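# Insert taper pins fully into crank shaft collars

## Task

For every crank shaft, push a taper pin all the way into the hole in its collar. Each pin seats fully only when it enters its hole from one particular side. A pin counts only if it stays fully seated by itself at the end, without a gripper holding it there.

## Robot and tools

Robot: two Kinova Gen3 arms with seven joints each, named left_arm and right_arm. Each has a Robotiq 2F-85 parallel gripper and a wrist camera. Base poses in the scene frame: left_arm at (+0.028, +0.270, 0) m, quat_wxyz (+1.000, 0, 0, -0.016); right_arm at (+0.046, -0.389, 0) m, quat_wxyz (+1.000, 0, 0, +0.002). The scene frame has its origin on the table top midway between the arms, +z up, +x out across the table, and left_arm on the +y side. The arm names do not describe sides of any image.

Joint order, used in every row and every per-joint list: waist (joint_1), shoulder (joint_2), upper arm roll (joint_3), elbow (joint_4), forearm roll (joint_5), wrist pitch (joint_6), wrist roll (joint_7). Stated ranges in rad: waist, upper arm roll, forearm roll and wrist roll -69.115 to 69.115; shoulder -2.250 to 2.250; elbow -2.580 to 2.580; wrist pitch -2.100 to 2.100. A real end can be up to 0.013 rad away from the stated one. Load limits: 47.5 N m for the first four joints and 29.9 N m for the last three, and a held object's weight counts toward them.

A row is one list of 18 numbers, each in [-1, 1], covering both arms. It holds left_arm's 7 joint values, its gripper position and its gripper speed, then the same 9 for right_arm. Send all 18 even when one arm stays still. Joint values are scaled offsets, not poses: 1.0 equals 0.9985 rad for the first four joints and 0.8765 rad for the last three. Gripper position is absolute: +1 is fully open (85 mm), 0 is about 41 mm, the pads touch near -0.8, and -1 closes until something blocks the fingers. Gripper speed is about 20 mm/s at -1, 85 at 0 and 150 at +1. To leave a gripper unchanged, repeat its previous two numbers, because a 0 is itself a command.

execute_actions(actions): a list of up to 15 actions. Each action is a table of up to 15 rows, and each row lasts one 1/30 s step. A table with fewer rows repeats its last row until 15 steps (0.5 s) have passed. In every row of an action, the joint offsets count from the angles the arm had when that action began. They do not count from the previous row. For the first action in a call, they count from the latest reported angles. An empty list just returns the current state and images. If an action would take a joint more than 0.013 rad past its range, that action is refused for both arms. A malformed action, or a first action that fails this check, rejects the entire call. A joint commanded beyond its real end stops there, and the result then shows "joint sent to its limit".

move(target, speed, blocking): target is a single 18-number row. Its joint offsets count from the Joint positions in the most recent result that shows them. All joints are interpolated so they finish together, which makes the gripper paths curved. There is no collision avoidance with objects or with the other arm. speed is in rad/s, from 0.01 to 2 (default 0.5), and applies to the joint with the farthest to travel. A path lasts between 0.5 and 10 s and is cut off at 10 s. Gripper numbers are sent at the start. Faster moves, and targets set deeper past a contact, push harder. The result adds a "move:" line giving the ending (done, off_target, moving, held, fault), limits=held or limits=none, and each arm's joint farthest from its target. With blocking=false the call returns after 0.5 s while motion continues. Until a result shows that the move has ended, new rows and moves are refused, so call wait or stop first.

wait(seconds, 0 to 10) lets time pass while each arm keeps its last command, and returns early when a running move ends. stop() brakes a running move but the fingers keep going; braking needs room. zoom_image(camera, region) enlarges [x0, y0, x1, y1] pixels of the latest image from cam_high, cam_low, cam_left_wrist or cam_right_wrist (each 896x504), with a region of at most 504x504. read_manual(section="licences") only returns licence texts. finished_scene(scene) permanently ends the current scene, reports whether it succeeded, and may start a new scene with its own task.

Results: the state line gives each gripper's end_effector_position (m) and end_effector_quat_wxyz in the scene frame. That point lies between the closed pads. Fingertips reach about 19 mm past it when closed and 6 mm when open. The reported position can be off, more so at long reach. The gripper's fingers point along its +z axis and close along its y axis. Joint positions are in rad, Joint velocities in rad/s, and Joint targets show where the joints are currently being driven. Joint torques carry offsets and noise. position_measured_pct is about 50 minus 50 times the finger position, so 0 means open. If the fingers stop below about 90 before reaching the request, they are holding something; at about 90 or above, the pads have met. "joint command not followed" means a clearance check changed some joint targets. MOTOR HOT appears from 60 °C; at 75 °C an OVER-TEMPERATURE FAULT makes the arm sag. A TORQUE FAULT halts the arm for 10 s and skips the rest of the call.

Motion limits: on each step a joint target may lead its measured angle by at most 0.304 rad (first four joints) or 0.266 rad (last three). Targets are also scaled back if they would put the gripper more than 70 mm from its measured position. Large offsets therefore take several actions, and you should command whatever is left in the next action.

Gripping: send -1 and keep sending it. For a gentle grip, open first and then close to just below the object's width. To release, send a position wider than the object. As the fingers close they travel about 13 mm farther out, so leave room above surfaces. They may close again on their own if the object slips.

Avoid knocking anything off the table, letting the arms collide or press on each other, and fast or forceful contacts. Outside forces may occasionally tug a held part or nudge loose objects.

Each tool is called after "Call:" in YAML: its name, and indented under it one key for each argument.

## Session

Call:
execute_actions:
  actions: []

Scene clock: 0.00 s.
left_arm: end_effector_position=(+0.2747, +0.5542, +0.3119) position_measured_pct=0.0 end_effector_quat_wxyz=(+0.061, +0.978, +0.198, -0.007) | right_arm: end_effector_position=(+0.4501, +0.2311, +0.2352) position_measured_pct=0.0 end_effector_quat_wxyz=(+0.424, -0.149, +0.864, -0.227)
Joint names: [waist, shoulder, upper arm roll, elbow, forearm roll, wrist pitch, wrist roll]
Joint positions: left_arm=[-0.587  0.272 -0.566  1.558  0.21   1.461  3.967] | right_arm=[-1.442  1.308  0.499  0.289  0.523  1.623  0.636]
Joint velocities: left_arm=[-0.     0.     0.001  0.    -0.     0.    -0.   ] | right_arm=[ 0.     0.     0.    -0.002 -0.    -0.    -0.   ]
Joint torques (N m, as the joint torque sensors report them, + toward a larger angle): no reading
Motor temperatures (°C, as the motors report them): left_arm=[26 26 28 31 33 34 38] | right_arm=[31 29 29 31 34 40 36]
Joint targets: left_arm=[-0.587 0.272 -0.566 1.558 0.210 1.461 3.967] | right_arm=[-1.442 1.308 0.499 0.289 0.523 1.623 0.636]

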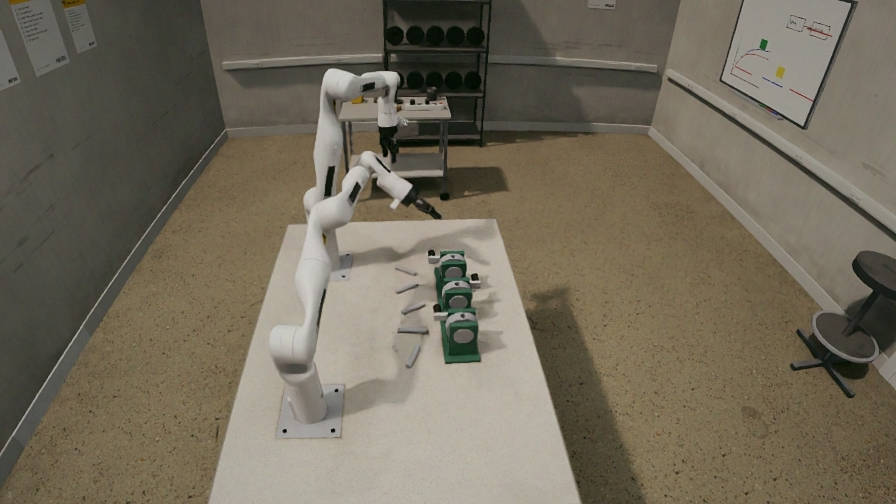

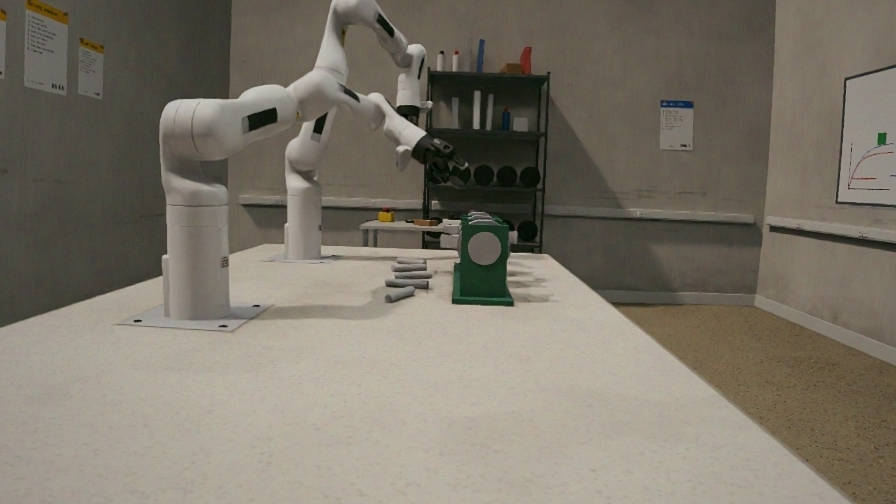

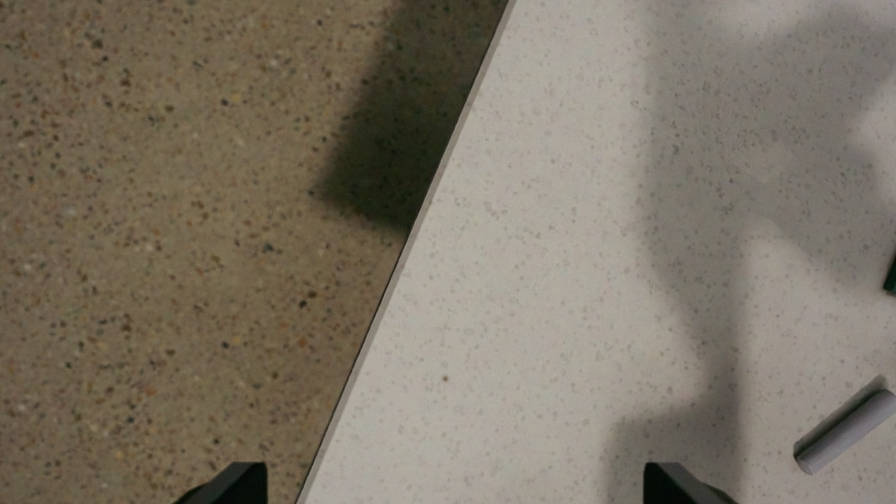

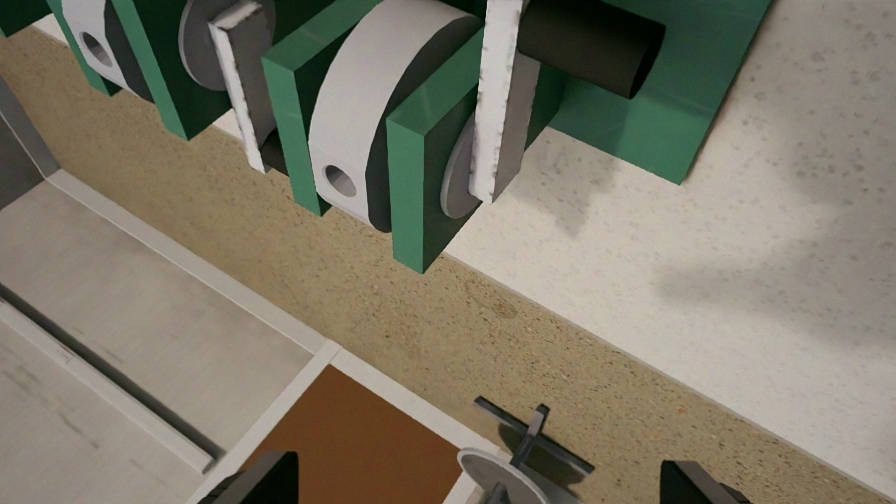

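Call:
move:
  target: [0,0,0.5669,0,-0.2396,-0.171,-0.9,0,0,0.7358,-0.6103,-0.4997,0.3779,-0.5967,0.1754,0.255,0,0]
  speed: 0.9

Scene clock: 2.33 s.
left_arm: end_effector_position=(+0.3956, +0.4684, +0.2982) position_measured_pct=49.6 end_effector_quat_wxyz=(-0.000, +0.882, -0.471, +0.000) | right_arm: end_effector_position=(+0.5001, -0.0302, +0.3597) position_measured_pct=49.6 end_effector_quat_wxyz=(-0.000, +0.000, +1.000, -0.000)
Joint names: [waist, shoulder, upper arm roll, elbow, forearm roll, wrist pitch, wrist roll]
Joint positions: left_arm=[-0.587  0.272  0.     1.558 -0.     1.311  3.178] | right_arm=[-0.708  0.699  0.     0.667 -0.     1.776  0.86 ]
Joint velocities: left_arm=[-0.    -0.001  0.001 -0.001  0.    -0.002 -0.   ] | right_arm=[ 0.002 -0.003 -0.    -0.002 -0.    -0.    -0.   ]
Joint torques (N m, as the joint torque sensors report them, + toward a larger angle): left_arm=[ -0.1  -14.87  -0.18  -9.42  -0.1   -0.24   0.07] | right_arm=[ -0.78 -22.51   0.7   -8.44   0.18   0.04  -0.09]
Motor temperatures (°C, as the motors report them): left_arm=[26 26 28 31 33 34 38] | right_arm=[31 29 29 31 34 40 36]
Joint targets: left_arm=[-0.587 0.272 0.000 1.558 -0.000 1.311 3.178] | right_arm=[-0.707 0.699 0.000 0.667 -0.000 1.776 0.860]
move: done; limits=none; left_arm: farthest joint: the waist, 0.000 radians from its target (0.000 radians at the start); right_arm: farthest joint: the waist, 0.000 radians from its target (0.735 radians at the start)

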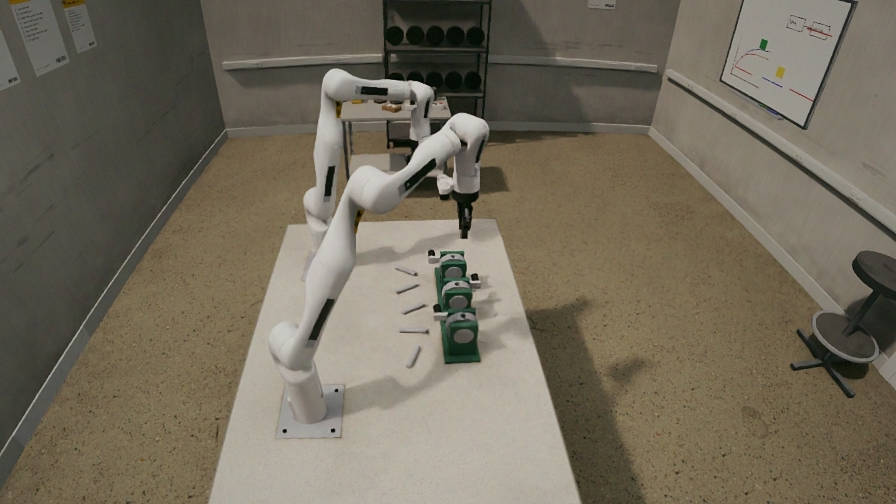

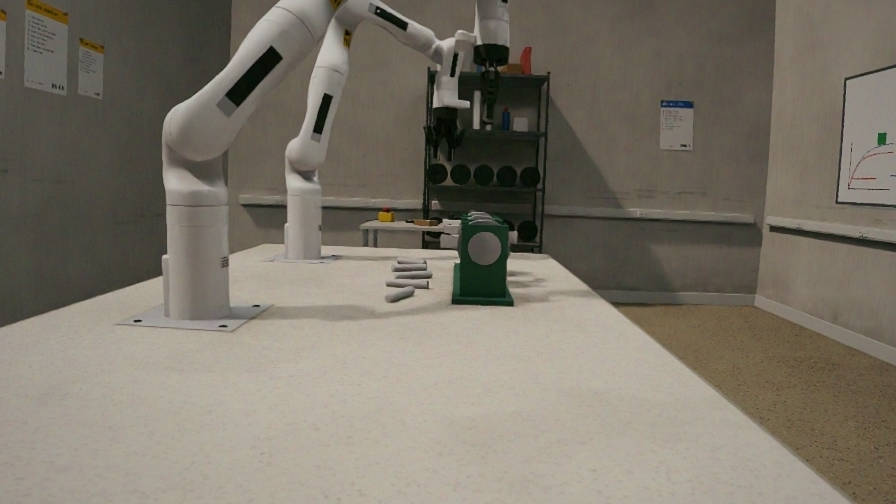

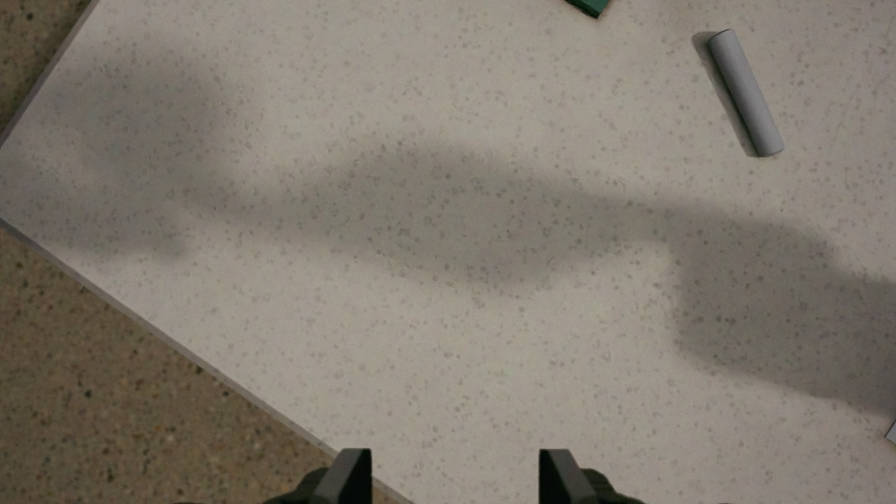

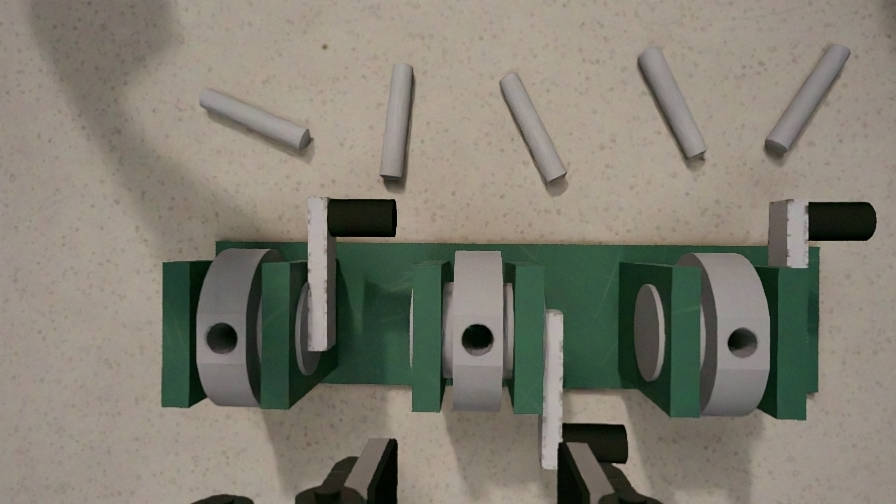

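Call:
zoom_image:
  camera: "cam_right_wrist"
  region: [150,260,530,420]

Call:
zoom_image:
  camera: "cam_right_wrist"
  region: [430,260,810,420]

Call:
zoom_image:
  camera: "cam_right_wrist"
  region: [180,30,600,200]

Call:
zoom_image:
  camera: "cam_right_wrist"
  region: [476,30,896,200]

Region (150, 260, 530, 420) of cam_right_wrist's 896x504 image, scaled by 1.326; it fills the top 212 rows of this view, and the rest is white.

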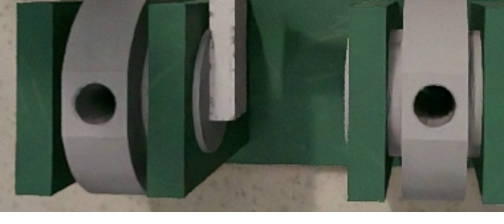

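Region (430, 260, 810, 420) of cam_right_wrist's 896x504 image, scaled by 1.326; it fills the top 212 rows of this view, and the rest is white.

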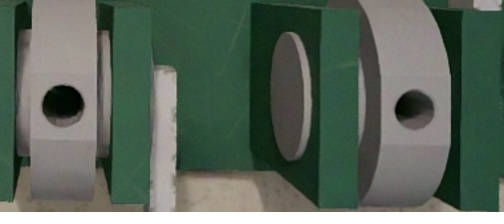

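Region (180, 30, 600, 200) of cam_right_wrist's 896x504 image, scaled by 1.200; it fills the top 204 rows of this view, and the rest is white.

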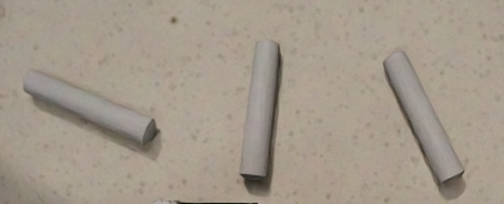

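Region (476, 30, 896, 200) of cam_right_wrist's 896x504 image, scaled by 1.200; it fills the top 204 rows of this view, and the rest is white.

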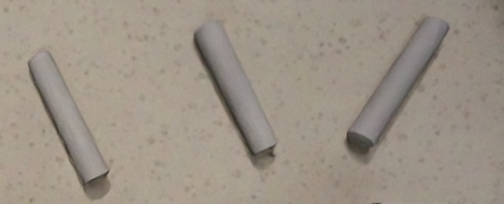

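Zoom each hole.

Call:
zoom_image:
  camera: "cam_right_wrist"
  region: [192,308,252,368]

Call:
zoom_image:
  camera: "cam_right_wrist"
  region: [447,308,507,368]

Call:
zoom_image:
  camera: "cam_right_wrist"
  region: [712,312,772,372]

Region (192, 308, 252, 368) of cam_right_wrist's 896x504 image, scaled by 8.400.

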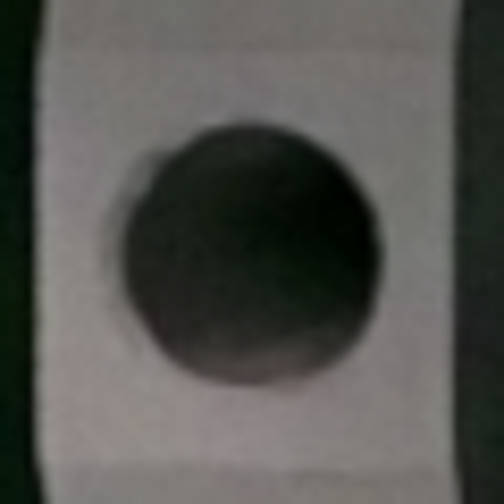

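Region (447, 308, 507, 368) of cam_right_wrist's 896x504 image, scaled by 8.400.

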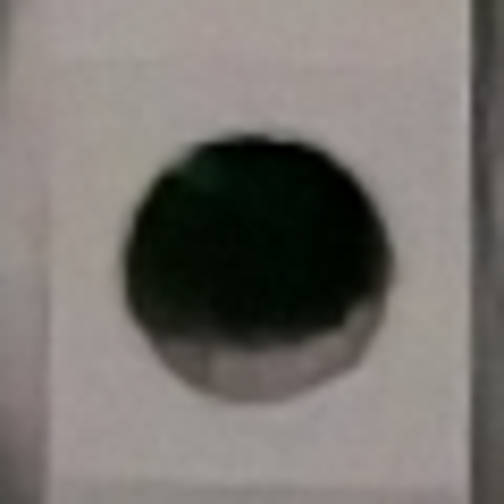

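Region (712, 312, 772, 372) of cam_right_wrist's 896x504 image, scaled by 8.400.

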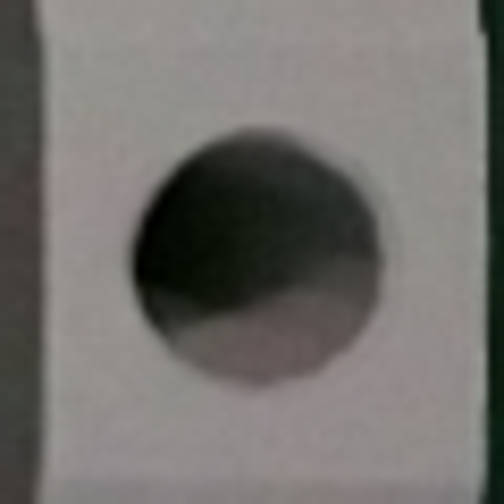

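Call:
zoom_image:
  camera: "cam_right_wrist"
  region: [190,50,430,190]

Call:
zoom_image:
  camera: "cam_right_wrist"
  region: [480,40,720,190]

Call:
zoom_image:
  camera: "cam_right_wrist"
  region: [740,35,880,165]

Region (190, 50, 430, 190) of cam_right_wrist's 896x504 image, scaled by 2.100; it fills the top 294 rows of this view, and the rest is white.

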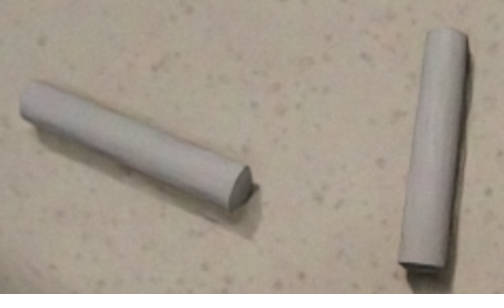

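Region (480, 40, 720, 190) of cam_right_wrist's 896x504 image, scaled by 2.100; it fills the top 315 rows of this view, and the rest is white.

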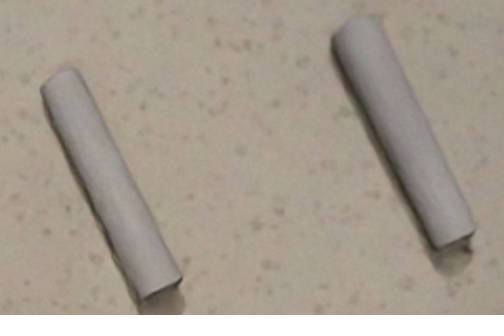

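Region (740, 35, 880, 165) of cam_right_wrist's 896x504 image, scaled by 3.600; it fills the top 468 rows of this view, and the rest is white.

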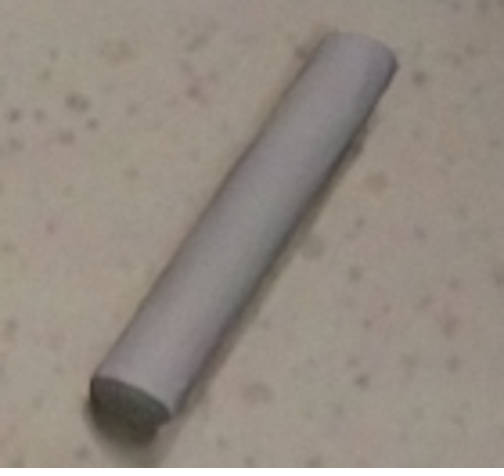

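Call:
move:
  target: [0.658,0.1161,0,0.3275,0,-0.5046,0.0753,0,0,0.0207,-0.3696,0,0.9945,0,-0.7124,0.685,0,0]
  speed: 1.0

Scene clock: 33.63 s.
left_arm: end_effector_position=(+0.4223, +0.2044, +0.1600) position_measured_pct=49.6 end_effector_quat_wxyz=(+0.000, +0.707, -0.707, +0.000) | right_arm: end_effector_position=(+0.3880, -0.1382, +0.2437) position_measured_pct=49.6 end_effector_quat_wxyz=(-0.000, -0.285, +0.958, +0.000)
Joint names: [waist, shoulder, upper arm roll, elbow, forearm roll, wrist pitch, wrist roll]
Joint positions: left_arm=[ 0.07   0.388  0.     1.885 -0.     0.869  3.244] | right_arm=[-0.687  0.33   0.     1.66  -0.     1.152  1.46 ]
Joint velocities: left_arm=[ 0.003 -0.    -0.002  0.    -0.     0.001 -0.   ] | right_arm=[ 0.    -0.002  0.001  0.001 -0.    -0.001 -0.   ]
Joint torques (N m, as the joint torque sensors report them, + toward a larger angle): left_arm=[ -0.63 -15.24  -0.16  -7.42   0.    -0.14  -0.13] | right_arm=[ -0.45 -15.37   0.67  -8.15   0.11   0.05   0.1 ]
Motor temperatures (°C, as the motors report them): left_arm=[26 27 28 31 33 34 38] | right_arm=[31 30 29 31 34 40 36]
Joint targets: left_arm=[0.070 0.388 0.000 1.885 -0.000 0.869 3.244] | right_arm=[-0.687 0.330 0.000 1.660 -0.000 1.152 1.460]
move: done; limits=none; left_arm: farthest joint: the waist, 0.000 radians from its target (0.657 radians at the start); right_arm: farthest joint: the waist, 0.000 radians from its target (0.020 radians at the start)

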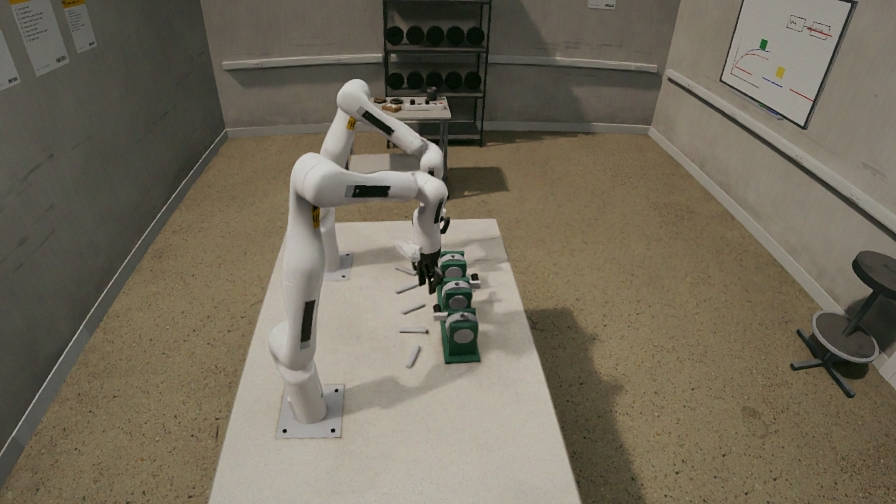

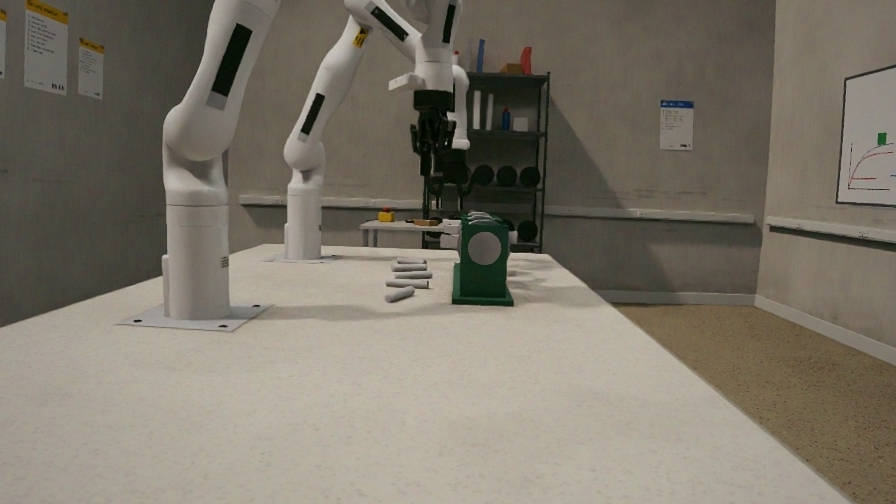

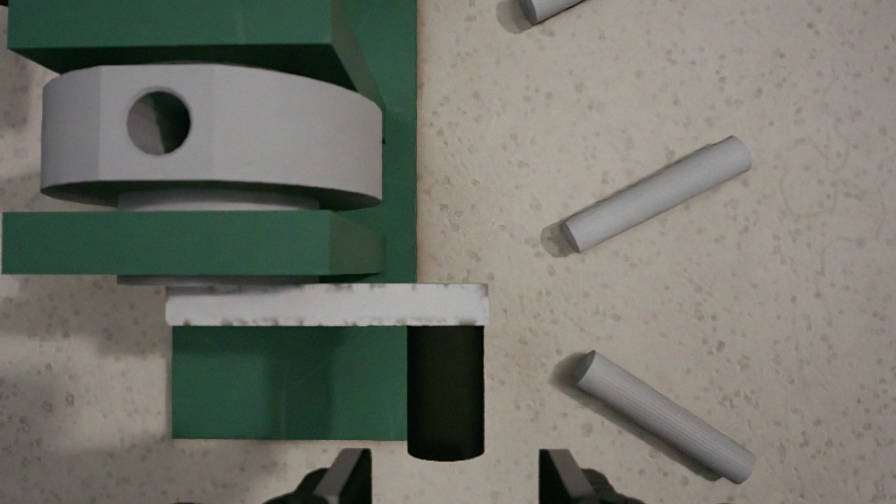

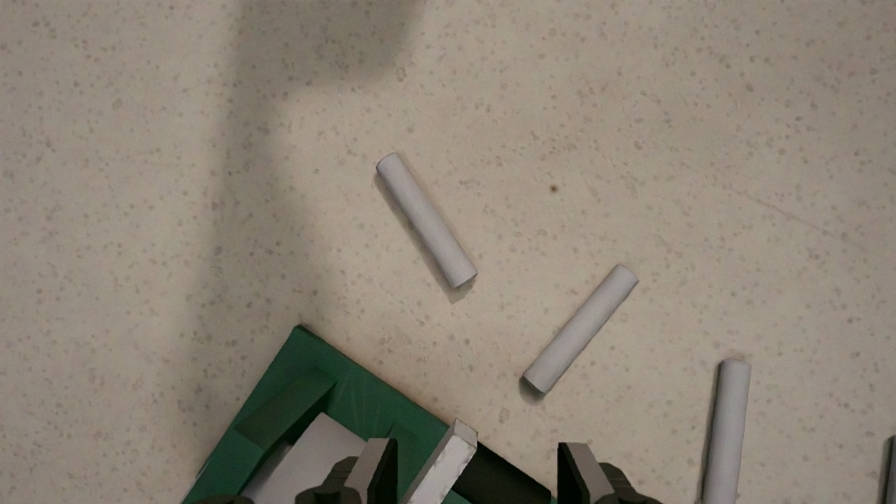

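Call:
move:
  target: [0.0292,0.1141,0,0.0643,0,-0.2037,0.033,0,0,0.0048,0.2133,0,0.4252,0,-0.7279,0.68,0,0]
  speed: 0.7

Scene clock: 36.43 s.
left_arm: end_effector_position=(+0.4238, +0.1924, +0.1001) position_measured_pct=49.6 end_effector_quat_wxyz=(-0.000, +0.707, -0.707, +0.000) | right_arm: end_effector_position=(+0.3496, -0.1723, +0.0602) position_measured_pct=49.6 end_effector_quat_wxyz=(+0.000, -0.552, +0.834, +0.000)
Joint names: [waist, shoulder, upper arm roll, elbow, forearm roll, wrist pitch, wrist roll]
Joint positions: left_arm=[ 0.099  0.502  0.     1.949 -0.     0.69   3.273] | right_arm=[-0.682  0.543  0.     2.084 -0.     0.514  2.056]
Joint velocities: left_arm=[ 0.001  0.001  0.    -0.    -0.     0.002 -0.   ] | right_arm=[ 0.     0.002  0.    -0.     0.    -0.    -0.   ]
Joint torques (N m, as the joint torque sensors report them, + toward a larger angle): left_arm=[ -0.6  -15.73   0.23  -6.1    0.14  -0.25   0.  ] | right_arm=[  0.05 -15.15   0.46  -3.99   0.18   0.15  -0.16]
Motor temperatures (°C, as the motors report them): left_arm=[26 27 28 31 33 34 38] | right_arm=[31 30 29 31 34 40 36]
Joint targets: left_arm=[0.099 0.502 0.000 1.949 -0.000 0.690 3.273] | right_arm=[-0.682 0.543 0.000 2.084 -0.000 0.514 2.056]
move: done; limits=none; left_arm: farthest joint: the waist, 0.000 radians from its target (0.029 radians at the start); right_arm: farthest joint: the waist, 0.000 radians from its target (0.005 radians at the start)

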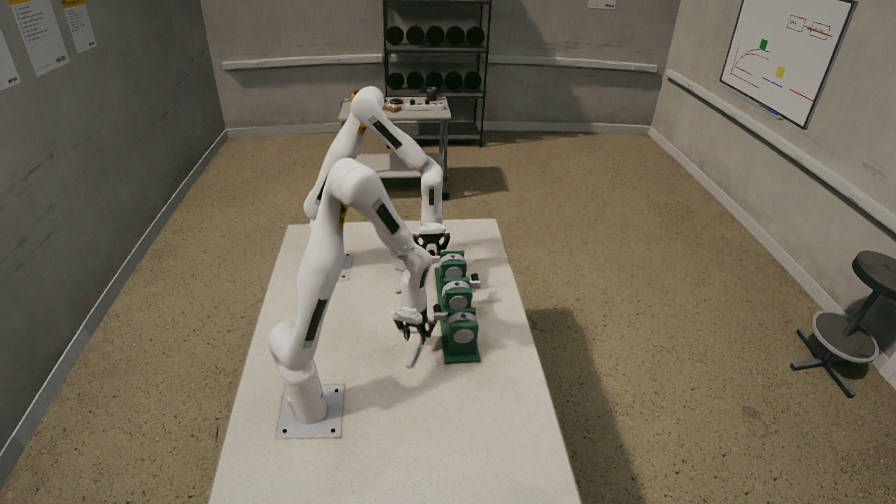

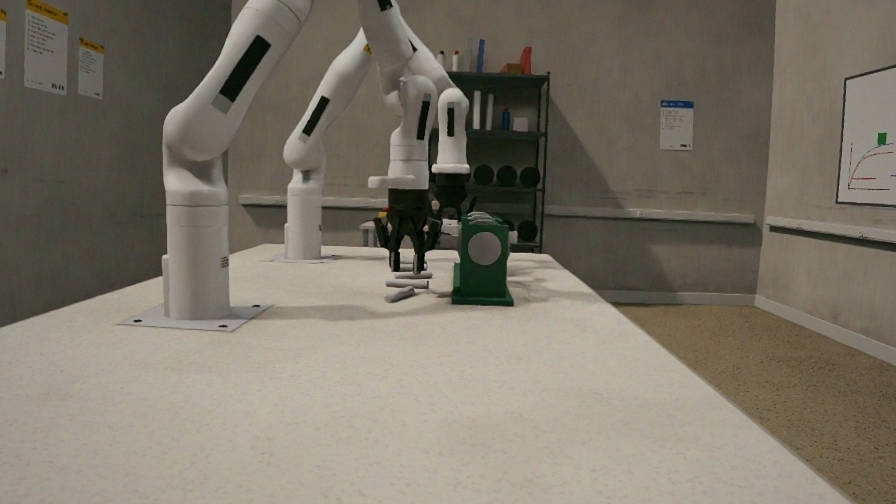

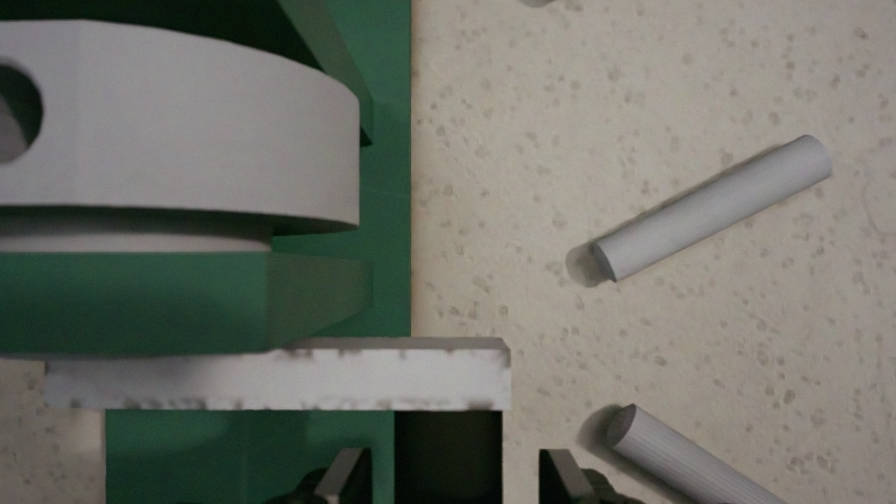

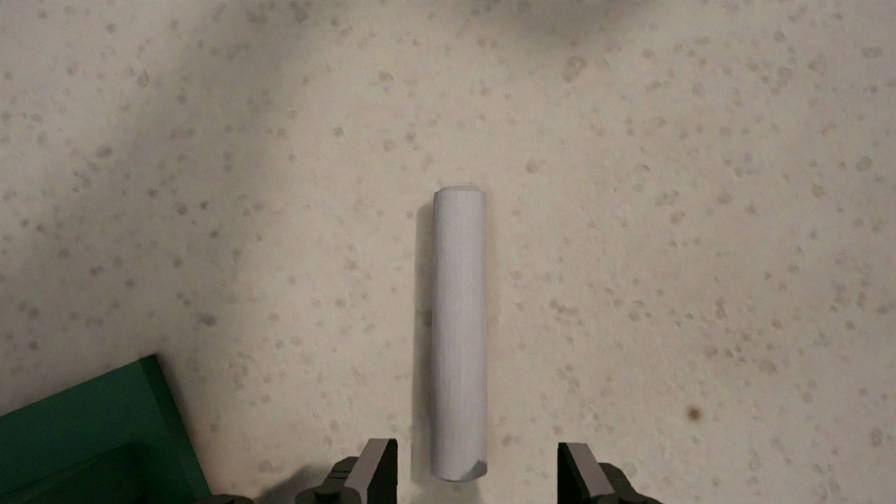

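Call:
move:
  target: [0,0,0,0,0,0,0,-0.38,0,0.014,0.0941,0,0.0242,0,-0.1342,0.016,0,0]
  speed: 0.25

Call:
move:
  target: [-0.0029,-0.0487,0,-0.0709,0,0.1362,-0.0033,-0.38,0,0,0,0,0,0,0,0,-1,0]
  speed: 0.25

Scene clock: 37.87 s.
left_arm: end_effector_position=(+0.4250, +0.1924, +0.1005) position_measured_pct=67.5 end_effector_quat_wxyz=(-0.001, +0.707, -0.707, +0.001) | right_arm: end_effector_position=(+0.3521, -0.1770, +0.0220) position_measured_pct=49.6 end_effector_quat_wxyz=(+0.000, -0.552, +0.834, -0.000)
Joint names: [waist, shoulder, upper arm roll, elbow, forearm roll, wrist pitch, wrist roll]
Joint positions: left_arm=[ 0.099  0.501  0.     1.948 -0.     0.689  3.273] | right_arm=[-0.668  0.636  0.     2.108 -0.     0.396  2.07 ]
Joint velocities: left_arm=[-0.     0.001 -0.    -0.     0.    -0.    -0.   ] | right_arm=[ 0.     0.002  0.    -0.     0.    -0.     0.   ]
Joint torques (N m, as the joint torque sensors report them, + toward a larger angle): left_arm=[ -0.5  -15.71  -0.02  -4.72   0.06   0.58  -0.31] | right_arm=[ -0.38 -16.37   0.36  -3.2   -0.11   0.29  -0.14]
Motor temperatures (°C, as the motors report them): left_arm=[26 27 28 31 33 34 38] | right_arm=[31 30 29 31 34 40 36]
Joint targets: left_arm=[0.099 0.502 0.000 1.949 -0.000 0.690 3.273] | right_arm=[-0.668 0.637 0.000 2.108 -0.000 0.396 2.070]
move: done; limits=none; left_arm: farthest joint: the shoulder, 0.001 radians from its target (0.000 radians at the start); right_arm: farthest joint: the shoulder, 0.001 radians from its target (0.094 radians at the start)

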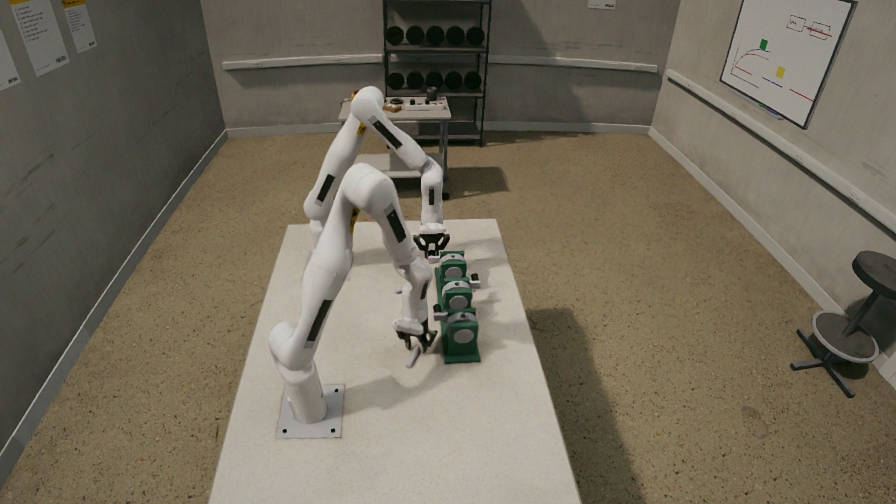

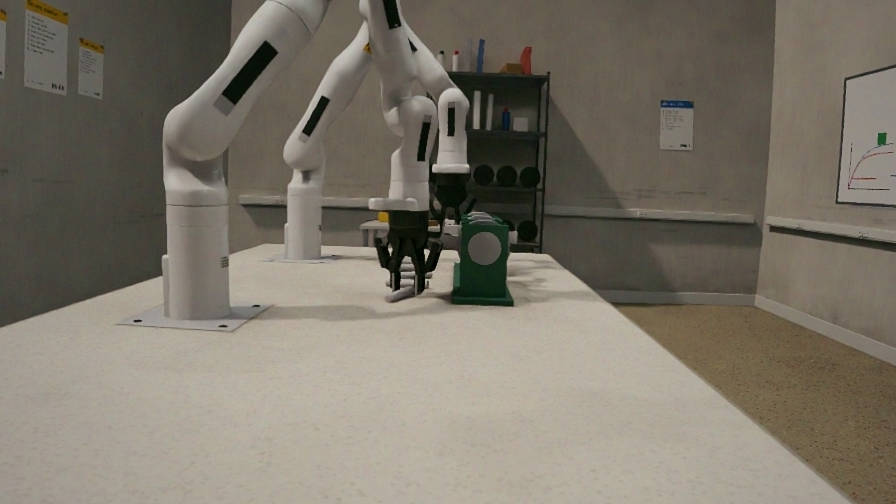

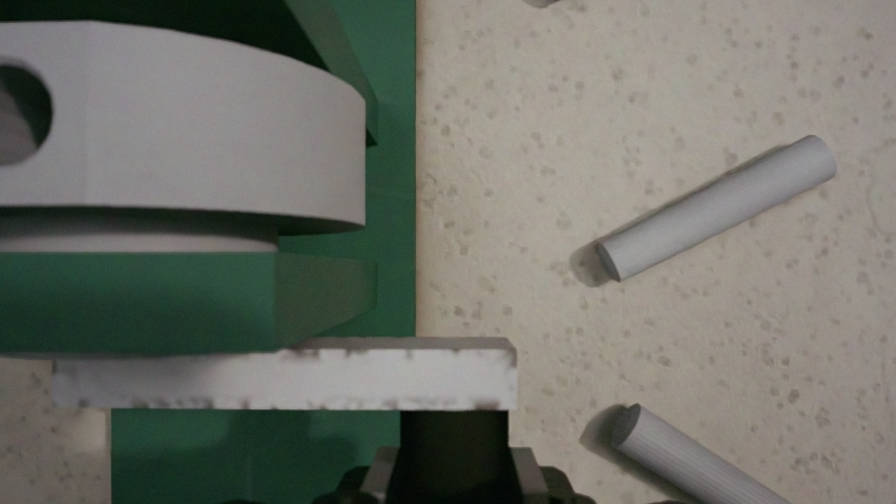

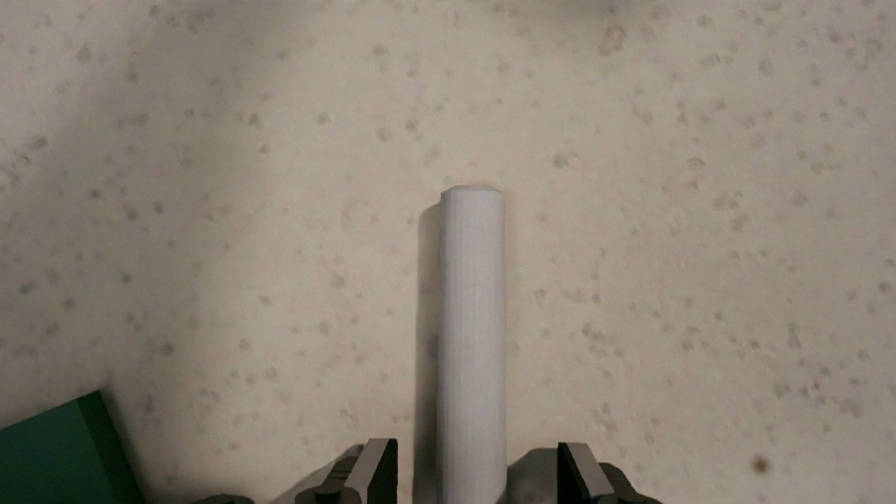

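Scene clock: 38.67 s.
left_arm: end_effector_position=(+0.4332, +0.1924, +0.1343) position_measured_pct=67.5 end_effector_quat_wxyz=(+0.000, +0.707, -0.707, -0.000) | right_arm: end_effector_position=(+0.3523, -0.1769, +0.0224) position_measured_pct=77.0 end_effector_quat_wxyz=(+0.001, -0.552, +0.834, -0.000)
Joint names: [waist, shoulder, upper arm roll, elbow, forearm roll, wrist pitch, wrist roll]
Joint positions: left_arm=[ 0.096  0.455  0.     1.878 -0.     0.809  3.27 ] | right_arm=[-0.668  0.635  0.     2.108 -0.     0.397  2.07 ]
Joint velocities: left_arm=[-0.001 -0.002 -0.001 -0.    -0.    -0.    -0.   ] | right_arm=[-0.    -0.002  0.001 -0.001 -0.     0.001 -0.   ]
Joint torques (N m, as the joint torque sensors report them, + toward a larger angle): left_arm=[ -0.03 -17.73  -0.17  -8.01   0.08  -0.2   -0.07] | right_arm=[ -0.25 -15.31   0.06  -3.17  -0.06  -0.14  -0.2 ]
Motor temperatures (°C, as the motors report them): left_arm=[26 27 28 31 33 34 38] | right_arm=[31 30 29 31 34 40 36]
Joint targets: left_arm=[0.096 0.453 0.000 1.877 -0.000 0.808 3.270] | right_arm=[-0.668 0.636 0.000 2.108 -0.000 0.396 2.070]
move: done; limits=none; left_arm: farthest joint: the shoulder, 0.003 radians from its target (0.049 radians at the start); right_arm: farthest joint: the shoulder, 0.001 radians from its target (0.000 radians at the start)

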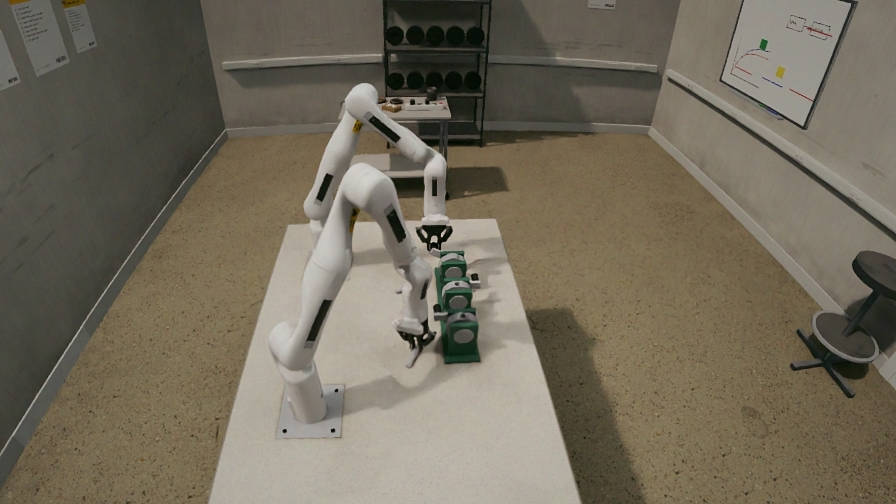

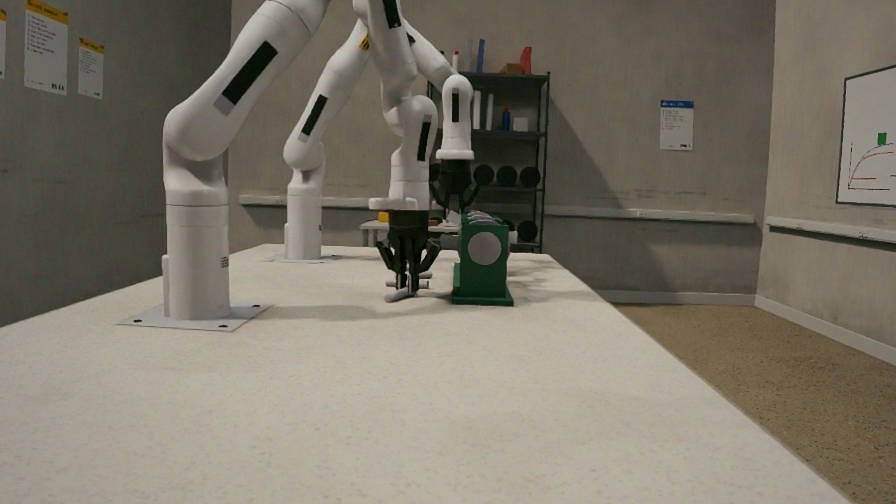

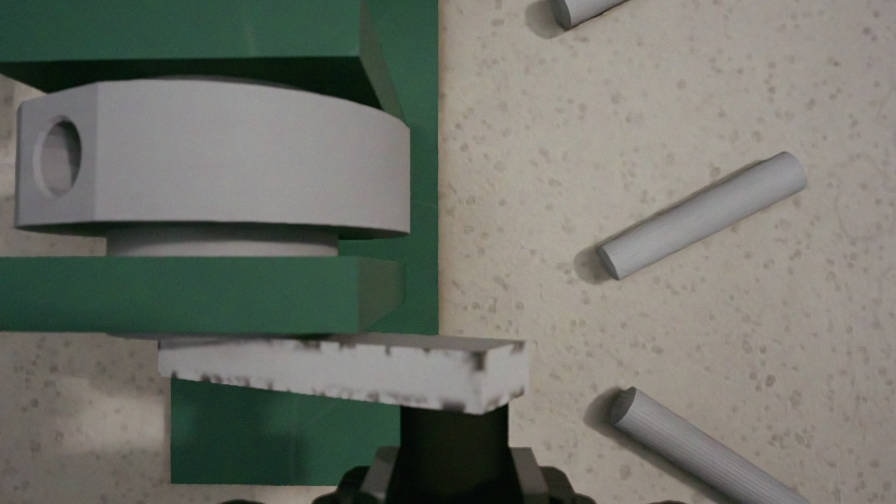

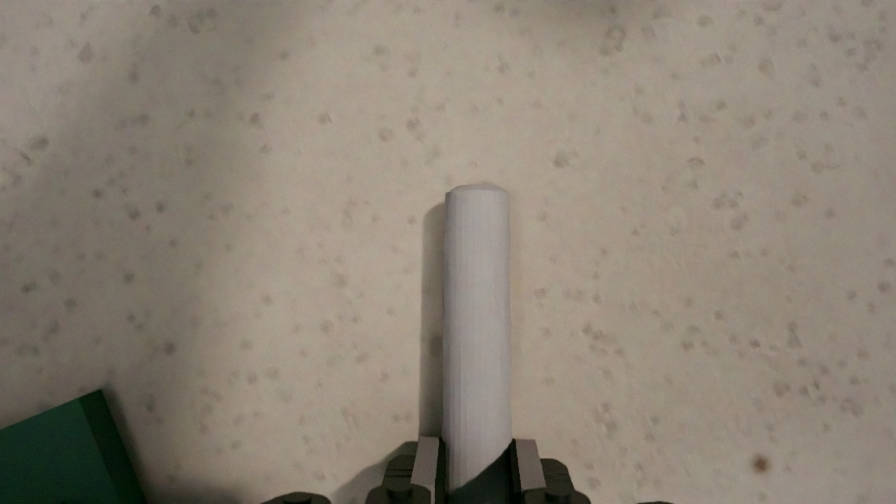

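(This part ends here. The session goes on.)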